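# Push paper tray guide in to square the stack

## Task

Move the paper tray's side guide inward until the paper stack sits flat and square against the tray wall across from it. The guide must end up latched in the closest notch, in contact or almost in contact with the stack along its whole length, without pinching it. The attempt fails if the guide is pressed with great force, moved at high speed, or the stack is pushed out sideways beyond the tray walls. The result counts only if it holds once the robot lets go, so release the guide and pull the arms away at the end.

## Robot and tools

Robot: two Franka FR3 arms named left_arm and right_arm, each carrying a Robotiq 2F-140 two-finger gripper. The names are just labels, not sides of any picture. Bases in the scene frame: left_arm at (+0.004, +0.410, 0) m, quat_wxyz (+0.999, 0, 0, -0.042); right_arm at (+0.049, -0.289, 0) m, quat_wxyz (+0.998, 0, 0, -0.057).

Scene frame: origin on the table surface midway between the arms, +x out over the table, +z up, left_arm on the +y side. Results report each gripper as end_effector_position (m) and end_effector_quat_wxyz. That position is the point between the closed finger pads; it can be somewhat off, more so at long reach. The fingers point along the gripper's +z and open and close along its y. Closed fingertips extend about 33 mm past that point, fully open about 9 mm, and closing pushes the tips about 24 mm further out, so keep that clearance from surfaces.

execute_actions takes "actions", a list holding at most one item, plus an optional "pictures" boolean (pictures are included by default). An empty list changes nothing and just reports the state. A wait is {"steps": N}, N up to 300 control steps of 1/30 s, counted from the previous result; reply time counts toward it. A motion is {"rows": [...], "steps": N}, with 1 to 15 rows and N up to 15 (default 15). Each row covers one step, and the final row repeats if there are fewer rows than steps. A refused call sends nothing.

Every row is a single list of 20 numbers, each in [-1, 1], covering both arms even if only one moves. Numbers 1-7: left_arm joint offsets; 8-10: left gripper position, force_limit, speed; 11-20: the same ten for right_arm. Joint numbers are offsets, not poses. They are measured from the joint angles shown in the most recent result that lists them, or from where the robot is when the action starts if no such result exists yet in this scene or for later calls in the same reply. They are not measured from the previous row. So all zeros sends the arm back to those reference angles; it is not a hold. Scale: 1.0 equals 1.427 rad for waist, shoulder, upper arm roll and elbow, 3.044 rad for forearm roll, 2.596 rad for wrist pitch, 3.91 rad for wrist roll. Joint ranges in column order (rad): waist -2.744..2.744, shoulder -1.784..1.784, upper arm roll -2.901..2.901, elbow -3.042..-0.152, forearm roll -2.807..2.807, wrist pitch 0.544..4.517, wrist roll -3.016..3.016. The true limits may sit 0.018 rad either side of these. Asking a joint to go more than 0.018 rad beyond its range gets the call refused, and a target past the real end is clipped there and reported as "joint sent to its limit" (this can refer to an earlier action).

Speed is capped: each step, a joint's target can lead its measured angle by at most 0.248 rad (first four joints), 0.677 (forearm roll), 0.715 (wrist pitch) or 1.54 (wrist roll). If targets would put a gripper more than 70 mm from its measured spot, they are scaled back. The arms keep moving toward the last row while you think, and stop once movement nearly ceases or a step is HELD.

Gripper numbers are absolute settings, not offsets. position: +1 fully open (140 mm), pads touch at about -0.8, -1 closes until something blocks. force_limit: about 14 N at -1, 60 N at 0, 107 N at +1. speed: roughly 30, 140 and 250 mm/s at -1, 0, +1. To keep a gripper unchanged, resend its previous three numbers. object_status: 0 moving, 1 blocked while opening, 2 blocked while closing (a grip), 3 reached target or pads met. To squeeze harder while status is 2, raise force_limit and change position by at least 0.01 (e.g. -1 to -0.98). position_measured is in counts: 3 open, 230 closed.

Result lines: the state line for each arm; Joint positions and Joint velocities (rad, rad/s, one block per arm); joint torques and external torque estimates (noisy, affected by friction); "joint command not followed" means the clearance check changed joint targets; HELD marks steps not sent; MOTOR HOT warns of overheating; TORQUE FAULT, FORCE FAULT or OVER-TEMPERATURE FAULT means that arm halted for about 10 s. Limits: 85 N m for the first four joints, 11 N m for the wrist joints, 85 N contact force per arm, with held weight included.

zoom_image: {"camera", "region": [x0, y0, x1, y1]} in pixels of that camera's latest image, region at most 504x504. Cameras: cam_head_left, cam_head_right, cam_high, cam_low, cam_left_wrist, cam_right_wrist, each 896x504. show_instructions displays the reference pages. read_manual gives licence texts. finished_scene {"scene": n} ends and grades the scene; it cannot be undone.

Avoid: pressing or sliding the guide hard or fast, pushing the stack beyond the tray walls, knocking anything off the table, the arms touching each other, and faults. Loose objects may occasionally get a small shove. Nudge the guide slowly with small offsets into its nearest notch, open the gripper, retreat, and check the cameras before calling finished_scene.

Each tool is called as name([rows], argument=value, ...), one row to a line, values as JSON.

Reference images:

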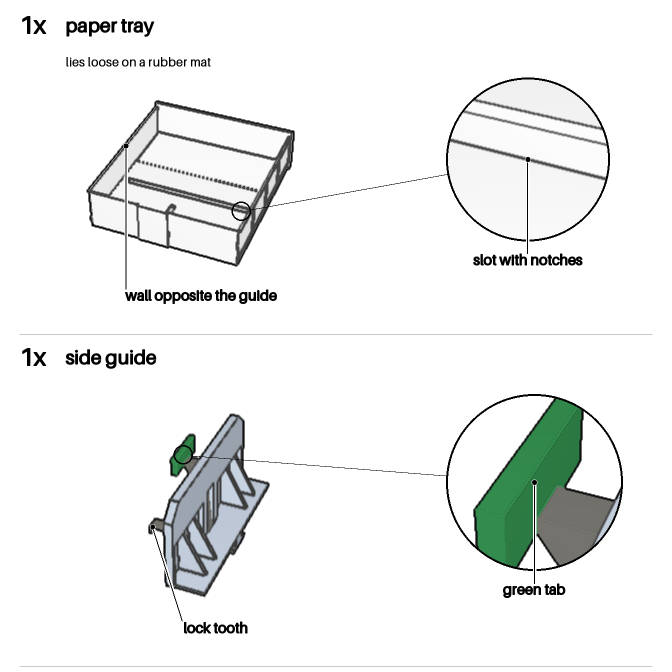

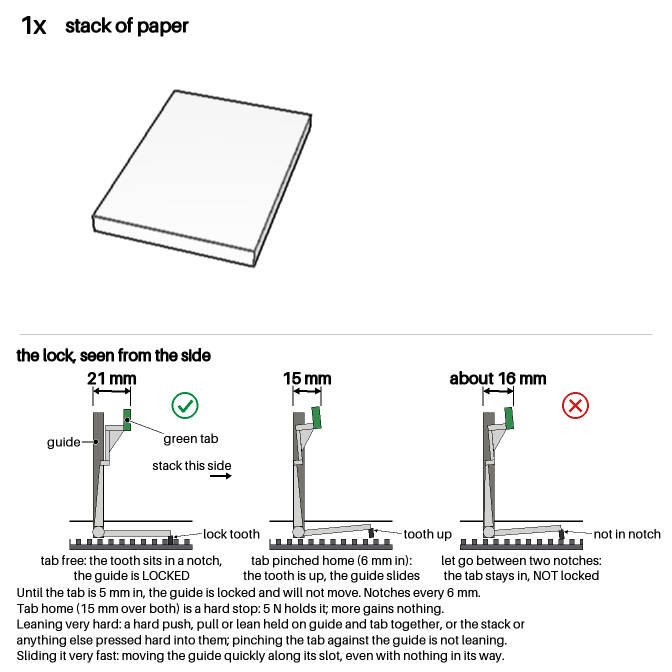

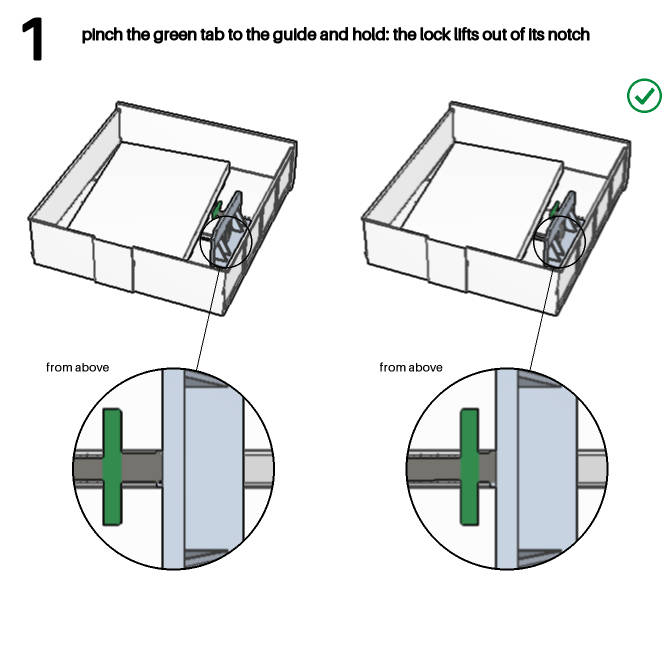

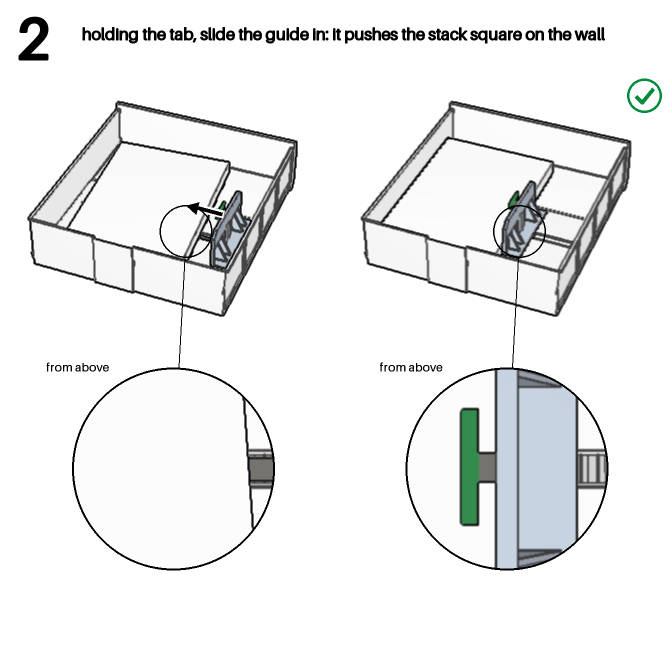

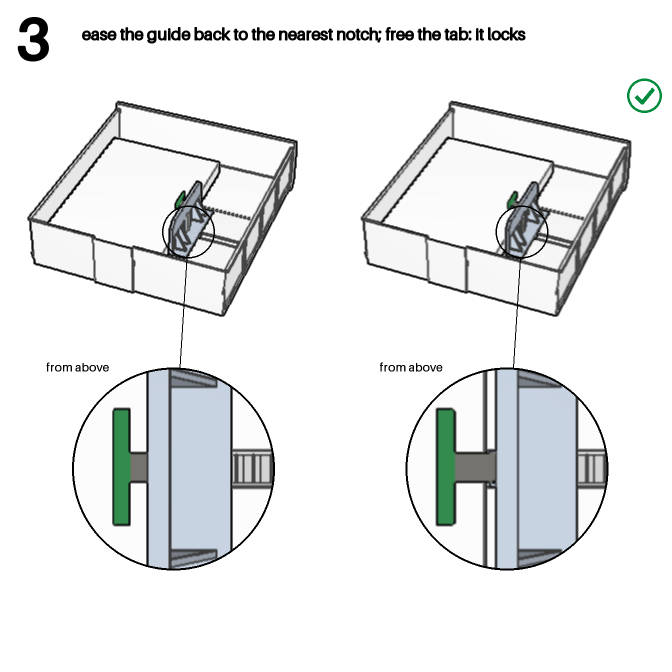

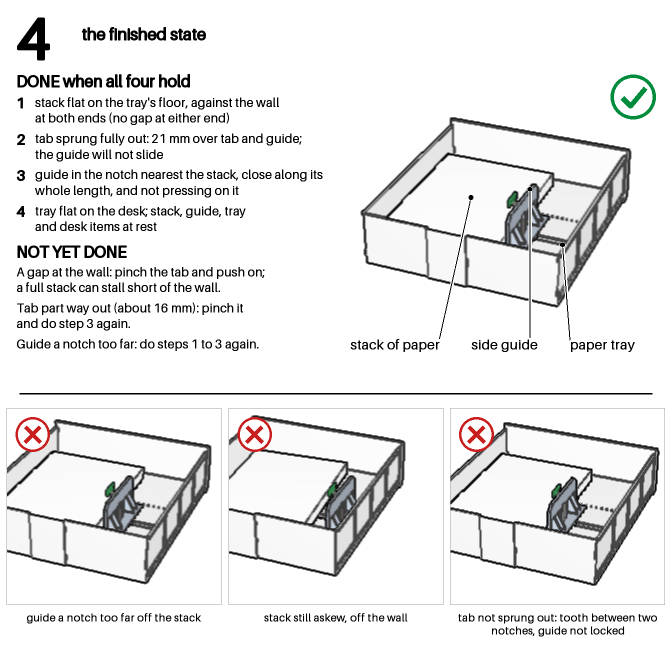

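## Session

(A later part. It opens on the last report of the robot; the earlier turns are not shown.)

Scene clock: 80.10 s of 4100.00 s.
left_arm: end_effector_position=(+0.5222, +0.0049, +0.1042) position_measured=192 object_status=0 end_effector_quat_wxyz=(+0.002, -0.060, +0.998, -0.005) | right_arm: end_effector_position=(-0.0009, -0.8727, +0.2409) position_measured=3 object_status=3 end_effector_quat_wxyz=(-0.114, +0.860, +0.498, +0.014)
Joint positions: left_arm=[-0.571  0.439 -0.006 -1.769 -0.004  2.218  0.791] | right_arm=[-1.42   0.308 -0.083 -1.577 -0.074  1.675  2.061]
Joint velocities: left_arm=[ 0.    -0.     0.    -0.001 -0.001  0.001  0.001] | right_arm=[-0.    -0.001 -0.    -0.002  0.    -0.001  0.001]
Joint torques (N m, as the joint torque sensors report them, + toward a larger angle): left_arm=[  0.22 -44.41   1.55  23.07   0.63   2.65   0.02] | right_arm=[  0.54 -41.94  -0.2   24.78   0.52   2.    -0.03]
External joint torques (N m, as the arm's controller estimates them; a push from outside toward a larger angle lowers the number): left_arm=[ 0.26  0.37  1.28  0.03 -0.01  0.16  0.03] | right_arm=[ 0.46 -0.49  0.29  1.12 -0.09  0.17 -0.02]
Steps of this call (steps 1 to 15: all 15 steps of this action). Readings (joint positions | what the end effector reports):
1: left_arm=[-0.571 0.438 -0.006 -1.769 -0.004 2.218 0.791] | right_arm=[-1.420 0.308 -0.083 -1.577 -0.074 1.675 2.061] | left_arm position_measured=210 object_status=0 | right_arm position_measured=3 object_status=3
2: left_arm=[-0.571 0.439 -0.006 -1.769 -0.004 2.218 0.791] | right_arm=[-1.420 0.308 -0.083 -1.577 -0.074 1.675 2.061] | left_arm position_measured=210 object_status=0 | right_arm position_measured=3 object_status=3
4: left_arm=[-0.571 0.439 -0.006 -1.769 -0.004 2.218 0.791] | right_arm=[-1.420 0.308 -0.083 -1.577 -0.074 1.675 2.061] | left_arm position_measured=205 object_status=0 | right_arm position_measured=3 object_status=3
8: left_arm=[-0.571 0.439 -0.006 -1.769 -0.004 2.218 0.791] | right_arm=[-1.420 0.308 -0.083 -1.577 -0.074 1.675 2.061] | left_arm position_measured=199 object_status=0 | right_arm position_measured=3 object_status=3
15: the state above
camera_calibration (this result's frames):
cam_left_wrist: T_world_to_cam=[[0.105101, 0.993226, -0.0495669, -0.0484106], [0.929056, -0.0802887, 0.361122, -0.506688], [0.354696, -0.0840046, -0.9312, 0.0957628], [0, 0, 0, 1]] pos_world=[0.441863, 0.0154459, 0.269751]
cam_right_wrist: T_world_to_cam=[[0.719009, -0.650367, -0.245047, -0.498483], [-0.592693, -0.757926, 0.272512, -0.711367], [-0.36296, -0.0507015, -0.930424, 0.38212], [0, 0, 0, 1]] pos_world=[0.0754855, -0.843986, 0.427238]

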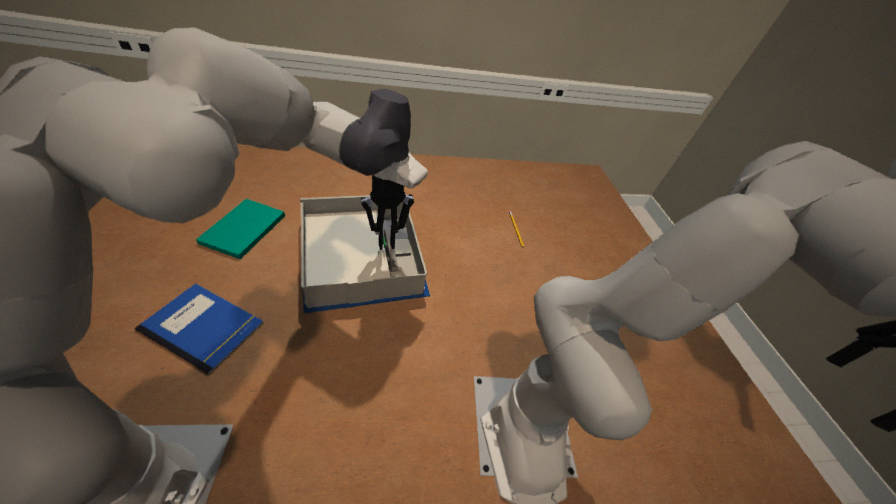

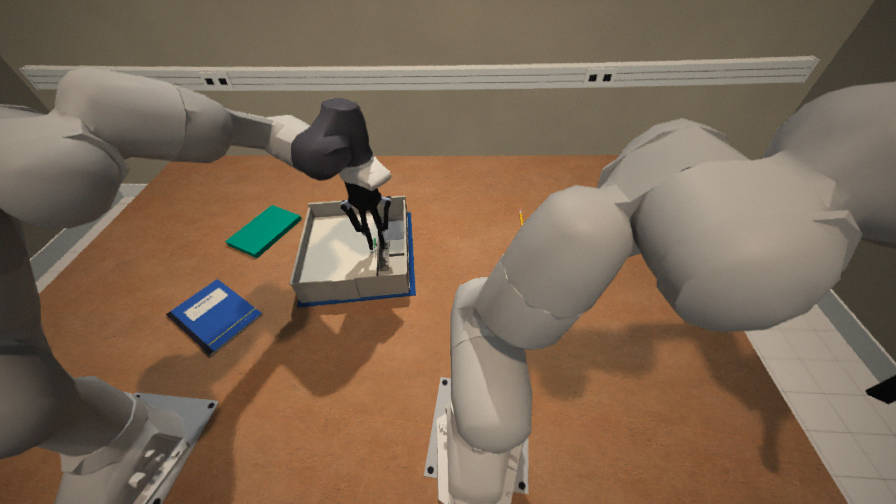

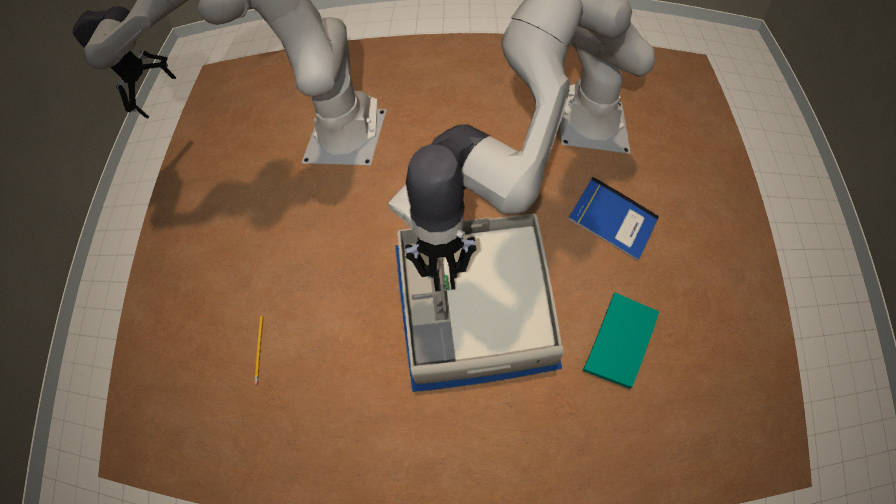

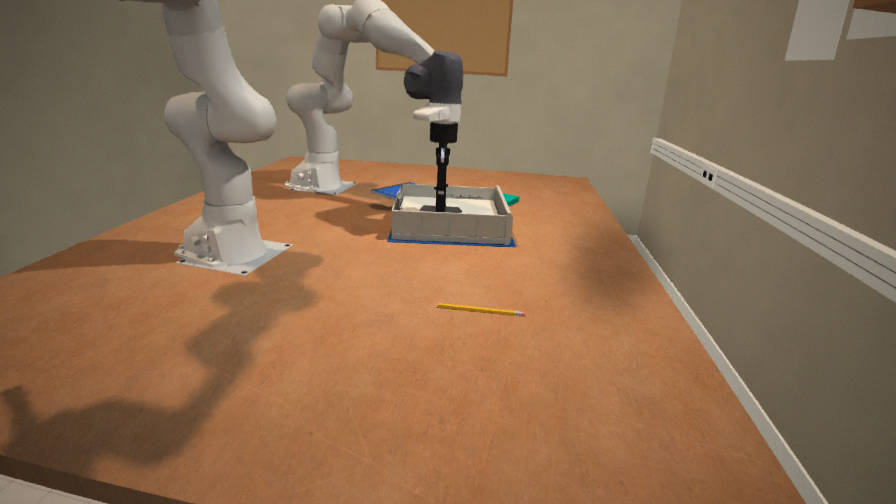

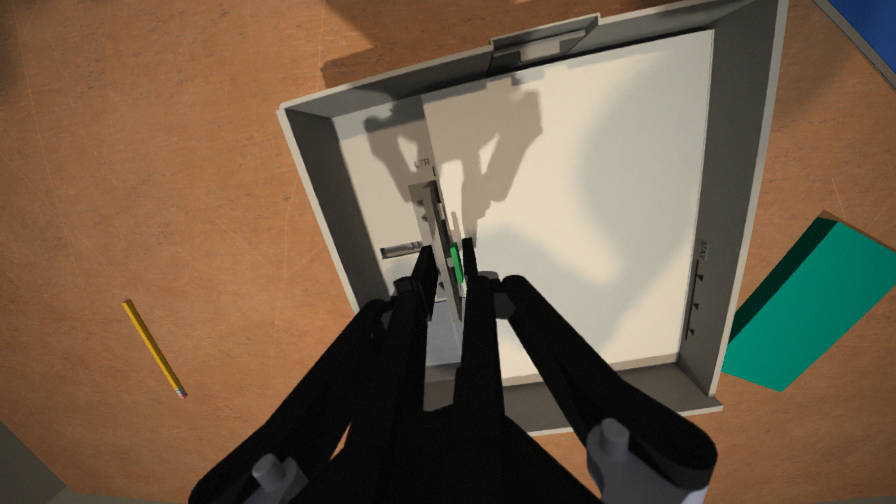

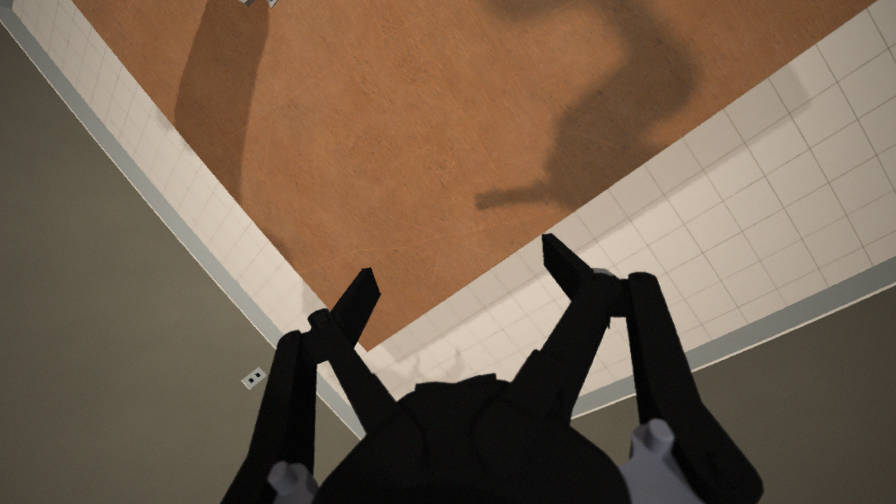

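execute_actions([
  {"rows":[[0.006,-0.008,0,-0.0135,0,0.002,0,-0.5,-0.6,-1,0,0,0,0,0,0,0,1,0,0]],"steps":10},
], pictures=false)

execute_actions([
  {"rows":[[0.0035,-0.004,0,-0.007,0,0.001,0,-0.5,-0.6,-1,0,0,0,0,0,0,0,1,0,0]],"steps":10},
], pictures=false)

execute_actions([
  {"rows":[[0.0035,-0.004,0,-0.007,0,0.001,0,-0.5,-0.6,-1,0,0,0,0,0,0,0,1,0,0]],"steps":10},
])

zoom_image(camera="cam_left_wrist", region=[370,170,530,330])

Scene clock: 86.03 s of 4100.00 s.
left_arm: end_effector_position=(+0.5202, +0.0099, +0.1034) position_measured=192 object_status=3 end_effector_quat_wxyz=(+0.001, -0.063, +0.998, -0.004) | right_arm: end_effector_position=(-0.0009, -0.8727, +0.2409) position_measured=3 object_status=3 end_effector_quat_wxyz=(-0.114, +0.860, +0.498, +0.014)
Joint positions: left_arm=[-0.566  0.429 -0.007 -1.787 -0.004  2.222  0.791] | right_arm=[-1.42   0.308 -0.083 -1.577 -0.074  1.675  2.061]
Joint velocities: left_arm=[-0.001 -0.002 -0.001 -0.003 -0.001  0.006  0.001] | right_arm=[-0.001 -0.    -0.001  0.001  0.002  0.    -0.001]
Joint torques (N m, as the joint torque sensors report them, + toward a larger angle): left_arm=[  2.27 -45.     1.85  22.49   0.63   2.73   0.03] | right_arm=[  0.44 -41.61   0.27  24.97   0.48   1.96  -0.07]
External joint torques (N m, as the arm's controller estimates them; a push from outside toward a larger angle lowers the number): left_arm=[ 2.27 -0.65  1.56 -0.47  0.    0.25  0.03] | right_arm=[ 0.64 -0.06  0.98  1.23 -0.12  0.11 -0.07]
Steps of this call (steps 1 to 15: the robot went on to your last target; steps 16 to 90: nothing new was sent; then 2.60 s passed at rest; steps 91 to 100: all 10 steps of this action). Readings (joint positions | what the end effector reports):
91: left_arm=[-0.570 0.436 -0.007 -1.774 -0.004 2.219 0.791] | right_arm=[-1.420 0.308 -0.083 -1.577 -0.074 1.675 2.061] | left_arm position_measured=192 object_status=3 | right_arm position_measured=3 object_status=3
92: left_arm=[-0.569 0.433 -0.007 -1.779 -0.004 2.219 0.791] | right_arm=[-1.420 0.308 -0.083 -1.577 -0.074 1.675 2.061] | left_arm position_measured=192 object_status=3 | right_arm position_measured=3 object_status=3
94: left_arm=[-0.566 0.430 -0.007 -1.784 -0.004 2.220 0.791] | right_arm=[-1.420 0.308 -0.083 -1.577 -0.074 1.675 2.061] | left_arm position_measured=192 object_status=3 | right_arm position_measured=3 object_status=3
98: left_arm=[-0.566 0.429 -0.007 -1.786 -0.004 2.222 0.791] | right_arm=[-1.420 0.308 -0.083 -1.577 -0.074 1.675 2.061] | left_arm position_measured=192 object_status=3 | right_arm position_measured=3 object_status=3
100: the state above

Scene clock: 86.37 s of 4100.00 s.
left_arm: end_effector_position=(+0.5196, +0.0117, +0.1034) position_measured=192 object_status=3 end_effector_quat_wxyz=(+0.001, -0.063, +0.998, -0.005) | right_arm: end_effector_position=(-0.0009, -0.8727, +0.2409) position_measured=3 object_status=3 end_effector_quat_wxyz=(-0.114, +0.860, +0.498, +0.014)
Joint positions: left_arm=[-0.564  0.424 -0.007 -1.794 -0.004  2.225  0.791] | right_arm=[-1.42   0.308 -0.083 -1.577 -0.074  1.675  2.061]
Joint velocities: left_arm=[-0.    -0.002  0.001 -0.002  0.     0.002 -0.001] | right_arm=[-0.001 -0.001  0.     0.     0.001 -0.    -0.   ]
Joint torques (N m, as the joint torque sensors report them, + toward a larger angle): left_arm=[  1.96 -44.09   1.7   21.72   0.63   2.52  -0.01] | right_arm=[  0.3  -41.9   -0.16  24.99   0.55   2.02  -0.05]
External joint torques (N m, as the arm's controller estimates them; a push from outside toward a larger angle lowers the number): left_arm=[ 1.94  0.25  1.4  -1.26  0.    0.04 -0.01] | right_arm=[ 0.33 -0.33  0.4   1.23 -0.06  0.17 -0.04]
Steps of this call (steps 1 to 10: all 10 steps of this action). Readings (joint positions | what the end effector reports):
1: left_arm=[-0.566 0.428 -0.007 -1.789 -0.004 2.223 0.791] | right_arm=[-1.420 0.308 -0.083 -1.577 -0.074 1.675 2.061] | left_arm position_measured=192 object_status=3 | right_arm position_measured=3 object_status=3
2: left_arm=[-0.566 0.426 -0.007 -1.790 -0.004 2.224 0.791] | right_arm=[-1.420 0.308 -0.083 -1.577 -0.074 1.675 2.061] | left_arm position_measured=192 object_status=3 | right_arm position_measured=3 object_status=3
4: left_arm=[-0.565 0.425 -0.007 -1.793 -0.004 2.224 0.791] | right_arm=[-1.420 0.308 -0.083 -1.577 -0.074 1.675 2.061] | left_arm position_measured=192 object_status=3 | right_arm position_measured=3 object_status=3
8: left_arm=[-0.564 0.424 -0.007 -1.794 -0.004 2.225 0.791] | right_arm=[-1.420 0.308 -0.083 -1.577 -0.074 1.675 2.061] | left_arm position_measured=192 object_status=3 | right_arm position_measured=3 object_status=3
10: the state above

Scene clock: 86.70 s of 4100.00 s.
left_arm: end_effector_position=(+0.5193, +0.0120, +0.1033) position_measured=192 object_status=3 end_effector_quat_wxyz=(+0.002, -0.064, +0.998, -0.006) | right_arm: end_effector_position=(-0.0009, -0.8727, +0.2409) position_measured=3 object_status=3 end_effector_quat_wxyz=(-0.114, +0.860, +0.498, +0.014)
Joint positions: left_arm=[-0.564  0.42  -0.007 -1.801 -0.004  2.232  0.791] | right_arm=[-1.42   0.308 -0.083 -1.577 -0.074  1.675  2.061]
Joint velocities: left_arm=[-0.     0.     0.001 -0.003 -0.001  0.004  0.001] | right_arm=[-0.     0.001 -0.001 -0.     0.    -0.    -0.002]
Joint torques (N m, as the joint torque sensors report them, + toward a larger angle): left_arm=[  2.78 -44.77   1.8   21.07   0.62   1.91   0.  ] | right_arm=[  0.4  -42.26  -0.2   24.84   0.55   1.94  -0.05]
External joint torques (N m, as the arm's controller estimates them; a push from outside toward a larger angle lowers the number): left_arm=[ 2.71 -0.9   1.47 -1.74 -0.01 -0.56  0.  ] | right_arm=[ 0.47 -0.69  0.41  1.09 -0.05  0.09 -0.04]
Steps of this call (steps 1 to 10: all 10 steps of this action). Readings (joint positions | what the end effector reports):
1: left_arm=[-0.564 0.423 -0.007 -1.796 -0.004 2.226 0.791] | right_arm=[-1.420 0.308 -0.083 -1.577 -0.074 1.675 2.061] | left_arm position_measured=192 object_status=3 | right_arm position_measured=3 object_status=3
2: left_arm=[-0.564 0.422 -0.007 -1.798 -0.004 2.228 0.791] | right_arm=[-1.420 0.308 -0.083 -1.577 -0.074 1.675 2.061] | left_arm position_measured=192 object_status=3 | right_arm position_measured=3 object_status=3
4: left_arm=[-0.564 0.421 -0.007 -1.800 -0.004 2.230 0.791] | right_arm=[-1.420 0.308 -0.083 -1.577 -0.074 1.675 2.061] | left_arm position_measured=192 object_status=3 | right_arm position_measured=3 object_status=3
8: left_arm=[-0.564 0.420 -0.007 -1.801 -0.004 2.232 0.791] | right_arm=[-1.420 0.308 -0.083 -1.577 -0.074 1.675 2.061] | left_arm position_measured=192 object_status=3 | right_arm position_measured=3 object_status=3
10: the state above
camera_calibration (this result's frames):
cam_left_wrist: T_world_to_cam=[[0.0990916, 0.993817, -0.050093, -0.0520824], [0.929379, -0.0744433, 0.361542, -0.503409], [0.355577, -0.0823812, -0.931009, 0.0960546], [0, 0, 0, 1]] pos_world=[0.438864, 0.0221981, 0.268822]
cam_right_wrist: T_world_to_cam=[[0.719009, -0.650368, -0.245046, -0.498483], [-0.592694, -0.757926, 0.272513, -0.711367], [-0.36296, -0.0507017, -0.930424, 0.38212], [0, 0, 0, 1]] pos_world=[0.0754855, -0.843986, 0.427238]

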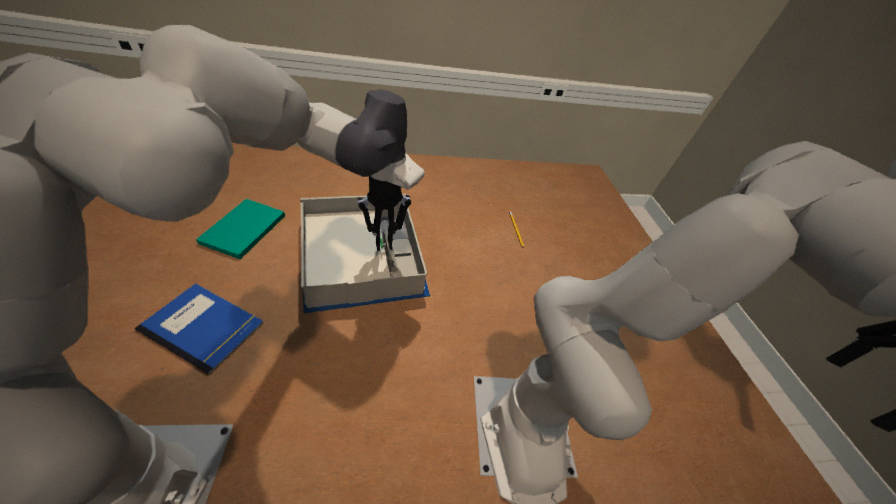

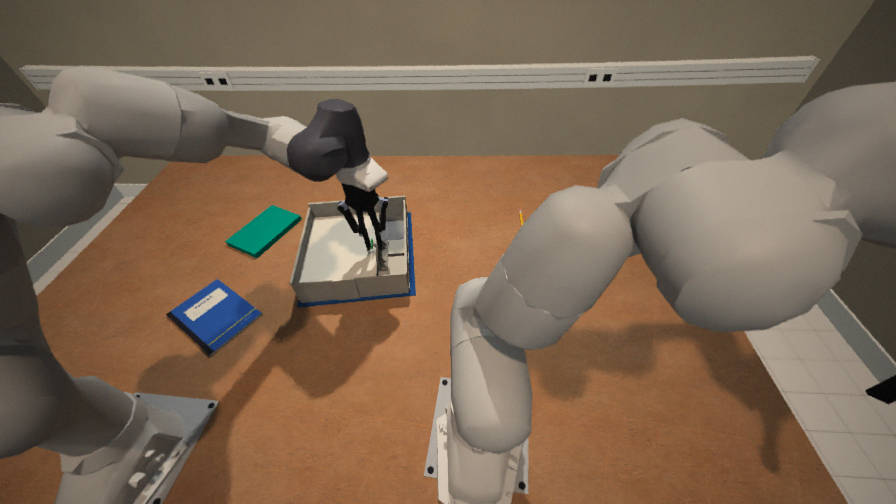

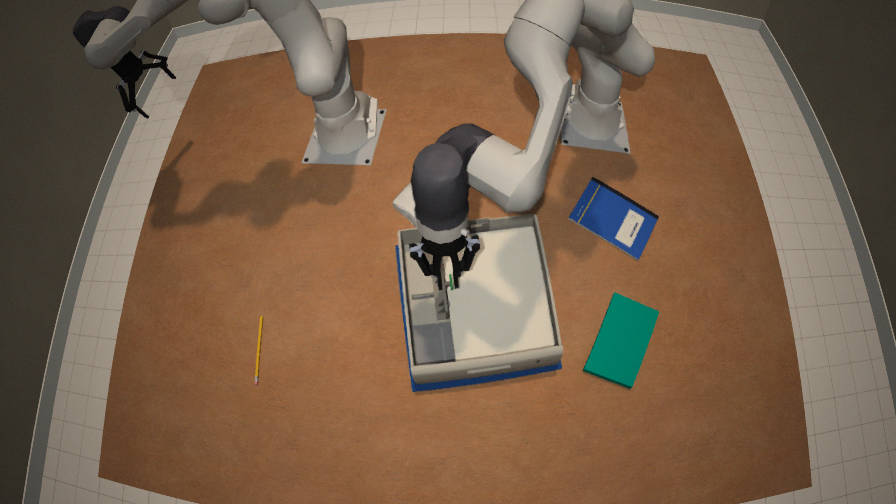

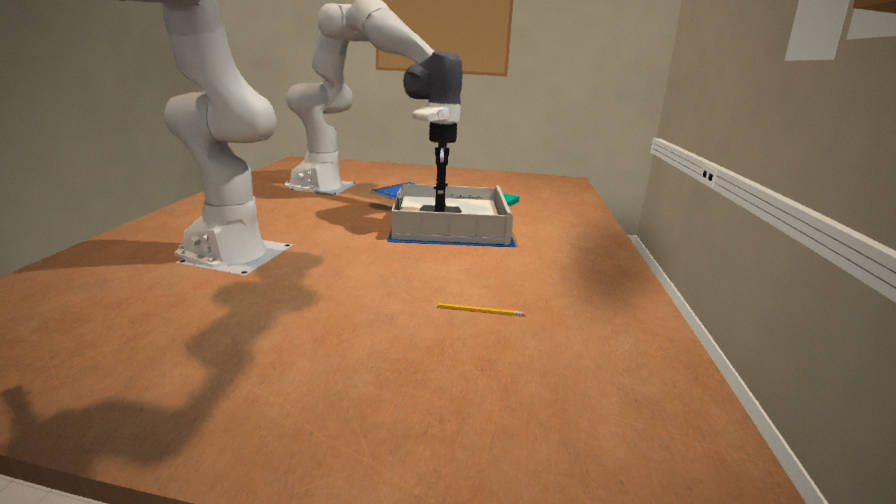

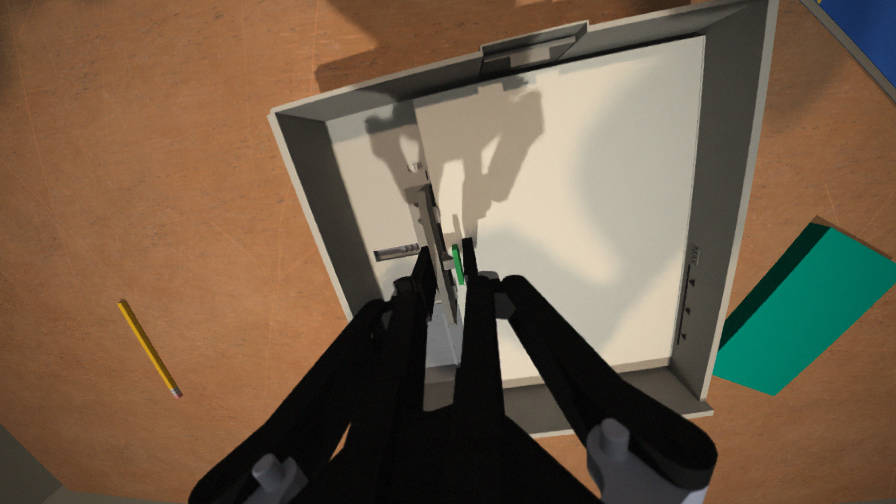

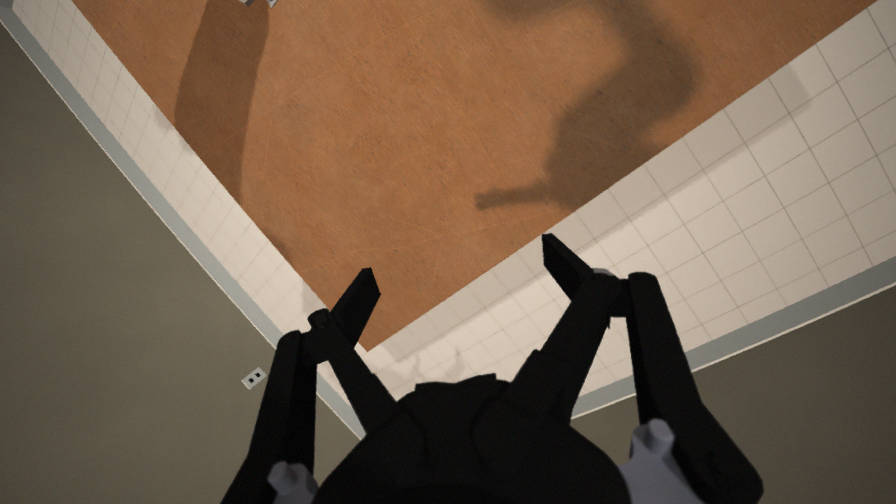

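Region (370, 170, 530, 330) of cam_left_wrist's 896x504 image, scaled by 3.150, with more detail than that image has.

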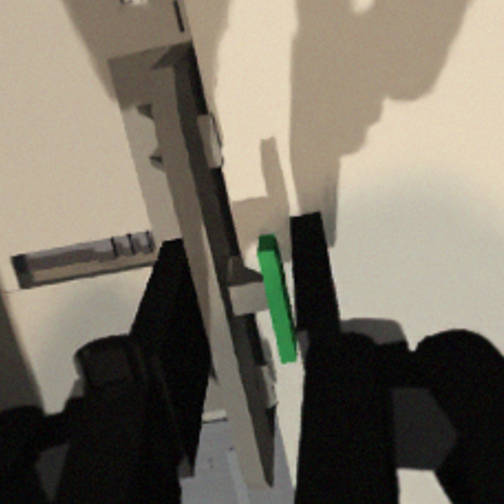

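Locked.

execute_actions([
  {"rows":[[0,0,0,0,0,0,0,0,-0.6,0,0,0,0,0,0,0,0,1,0,0]],"steps":10},
], pictures=false)

execute_actions([
  {"rows":[[0,-0.2,0,0,0,-0.09,0,0,-0.6,0,0,0,0,0,0,0,0,1,0,0]]},
], pictures=false)

execute_actions([
  {"steps":30},
], pictures=false)

finished_scene(scene=1)

Scene clock: 92.93 s of 4100.00 s.
left_arm: end_effector_position=(+0.5193, +0.0120, +0.1033) position_measured=129 object_status=0 end_effector_quat_wxyz=(+0.002, -0.064, +0.998, -0.006) | right_arm: end_effector_position=(-0.0009, -0.8727, +0.2409) position_measured=3 object_status=3 end_effector_quat_wxyz=(-0.114, +0.860, +0.498, +0.014)
Joint positions: left_arm=[-0.564  0.42  -0.007 -1.802 -0.004  2.233  0.791] | right_arm=[-1.42   0.308 -0.083 -1.577 -0.074  1.675  2.061]
Joint velocities: left_arm=[-0.001 -0.    -0.002  0.    -0.001  0.     0.001] | right_arm=[ 0.     0.    -0.    -0.001 -0.001 -0.002 -0.   ]
Joint torques (N m, as the joint torque sensors report them, + toward a larger angle): left_arm=[  0.17 -43.55   1.67  23.36   0.64   2.61  -0.02] | right_arm=[  0.45 -41.92  -0.57  24.77   0.53   1.98  -0.01]
External joint torques (N m, as the arm's controller estimates them; a push from outside toward a larger angle lowers the number): left_arm=[ 0.39  0.51  1.58  0.47  0.01  0.13 -0.02] | right_arm=[ 0.5  -0.51  0.02  1.12 -0.07  0.15  0.  ]
Steps of this call (steps 1 to 15: the robot went on to your last target; steps 16 to 90: nothing new was sent; then 2.90 s passed at rest; steps 91 to 100: all 10 steps of this action). Readings (joint positions | what the end effector reports):
91: left_arm=[-0.564 0.420 -0.007 -1.802 -0.004 2.233 0.791] | right_arm=[-1.420 0.308 -0.083 -1.577 -0.074 1.675 2.061] | left_arm position_measured=192 object_status=0 | right_arm position_measured=3 object_status=3
92: left_arm=[-0.564 0.420 -0.007 -1.802 -0.004 2.233 0.791] | right_arm=[-1.420 0.308 -0.083 -1.577 -0.074 1.675 2.061] | left_arm position_measured=186 object_status=0 | right_arm position_measured=3 object_status=3
94: left_arm=[-0.564 0.420 -0.007 -1.802 -0.004 2.233 0.791] | right_arm=[-1.420 0.308 -0.083 -1.577 -0.074 1.675 2.061] | left_arm position_measured=170 object_status=0 | right_arm position_measured=3 object_status=3
98: left_arm=[-0.564 0.420 -0.007 -1.802 -0.004 2.233 0.791] | right_arm=[-1.420 0.308 -0.083 -1.577 -0.074 1.675 2.061] | left_arm position_measured=140 object_status=0 | right_arm position_measured=3 object_status=3
100: the state above

Scene clock: 93.43 s of 4100.00 s.
left_arm: end_effector_position=(+0.5029, +0.0247, +0.2725) position_measured=129 object_status=3 end_effector_quat_wxyz=(+0.036, -0.063, +0.997, -0.035) | right_arm: end_effector_position=(-0.0009, -0.8727, +0.2409) position_measured=3 object_status=3 end_effector_quat_wxyz=(-0.114, +0.860, +0.498, +0.014)
Joint positions: left_arm=[-0.564  0.128 -0.007 -1.796 -0.004  2.024  0.791] | right_arm=[-1.42   0.308 -0.083 -1.577 -0.074  1.675  2.061]
Joint velocities: left_arm=[ 0.002  0.073  0.002 -0.055  0.001 -0.143 -0.001] | right_arm=[ 0.001  0.    -0.     0.    -0.     0.001  0.   ]
Joint torques (N m, as the joint torque sensors report them, + toward a larger angle): left_arm=[  0.34 -36.15   1.3   24.29   0.73   2.49  -0.01] | right_arm=[  0.62 -41.68  -0.15  24.59   0.49   1.92  -0.03]
External joint torques (N m, as the arm's controller estimates them; a push from outside toward a larger angle lowers the number): left_arm=[ 0.25  0.46  1.13 -0.39 -0.01 -0.26  0.  ] | right_arm=[ 0.56 -0.06  0.35  0.79 -0.12  0.06 -0.03]
Steps of this call (steps 1 to 15: all 15 steps of this action). Readings (joint positions | what the end effector reports):
1: left_arm=[-0.564 0.408 -0.007 -1.808 -0.004 2.214 0.791] | right_arm=[-1.420 0.308 -0.083 -1.577 -0.074 1.675 2.061] | left_arm position_measured=129 object_status=0 | right_arm position_measured=3 object_status=3
2: left_arm=[-0.564 0.382 -0.007 -1.815 -0.004 2.192 0.791] | right_arm=[-1.420 0.308 -0.083 -1.577 -0.074 1.675 2.061] | left_arm position_measured=129 object_status=0 | right_arm position_measured=3 object_status=3
4: left_arm=[-0.564 0.317 -0.007 -1.815 -0.004 2.158 0.791] | right_arm=[-1.420 0.308 -0.083 -1.577 -0.074 1.675 2.061] | left_arm position_measured=129 object_status=0 | right_arm position_measured=3 object_status=3
8: left_arm=[-0.564 0.178 -0.007 -1.802 -0.004 2.083 0.791] | right_arm=[-1.420 0.308 -0.083 -1.577 -0.074 1.675 2.061] | left_arm position_measured=129 object_status=3 | right_arm position_measured=3 object_status=3
15: the state above

Scene clock: 94.43 s of 4100.00 s.
left_arm: end_effector_position=(+0.4954, +0.0305, +0.2628) position_measured=129 object_status=3 end_effector_quat_wxyz=(+0.023, -0.063, +0.997, -0.023) | right_arm: end_effector_position=(-0.0009, -0.8727, +0.2409) position_measured=3 object_status=3 end_effector_quat_wxyz=(-0.114, +0.860, +0.498, +0.014)
Joint positions: left_arm=[-0.564  0.135 -0.007 -1.801 -0.004  2.001  0.791] | right_arm=[-1.42   0.308 -0.083 -1.577 -0.074  1.675  2.061]
Joint velocities: left_arm=[-0.    -0.001 -0.    -0.001 -0.    -0.    -0.001] | right_arm=[-0.    -0.001  0.     0.001 -0.     0.001 -0.002]
Joint torques (N m, as the joint torque sensors report them, + toward a larger angle): left_arm=[  0.01 -36.88   1.14  24.35   0.74   2.44   0.02] | right_arm=[  0.69 -41.53  -0.6   24.77   0.51   1.91  -0.07]
External joint torques (N m, as the arm's controller estimates them; a push from outside toward a larger angle lowers the number): left_arm=[-0.13 -0.14  0.92 -0.05  0.   -0.16  0.02] | right_arm=[ 0.72  0.05 -0.03  1.01 -0.09  0.06 -0.06]
Steps of this call (steps 1 to 30: the robot went on to your last target). Readings (joint positions | what the end effector reports):
1: left_arm=[-0.564 0.130 -0.007 -1.798 -0.004 2.020 0.791] | right_arm=[-1.420 0.308 -0.083 -1.577 -0.074 1.675 2.061] | left_arm position_measured=129 object_status=3 | right_arm position_measured=3 object_status=3
2: left_arm=[-0.564 0.132 -0.007 -1.799 -0.004 2.016 0.791] | right_arm=[-1.420 0.308 -0.083 -1.577 -0.074 1.675 2.061] | left_arm position_measured=129 object_status=3 | right_arm position_measured=3 object_status=3
4: left_arm=[-0.564 0.134 -0.007 -1.801 -0.004 2.011 0.791] | right_arm=[-1.420 0.308 -0.083 -1.577 -0.074 1.675 2.061] | left_arm position_measured=129 object_status=3 | right_arm position_measured=3 object_status=3
8: left_arm=[-0.564 0.135 -0.007 -1.801 -0.004 2.005 0.791] | right_arm=[-1.420 0.308 -0.083 -1.577 -0.074 1.675 2.061] | left_arm position_measured=129 object_status=3 | right_arm position_measured=3 object_status=3
30: the state above
All arms were judged still, so your last target was given up. Only a new action makes them travel on or press farther. Fingers that are still opening or closing keep moving.

The scene is finished: the task was done.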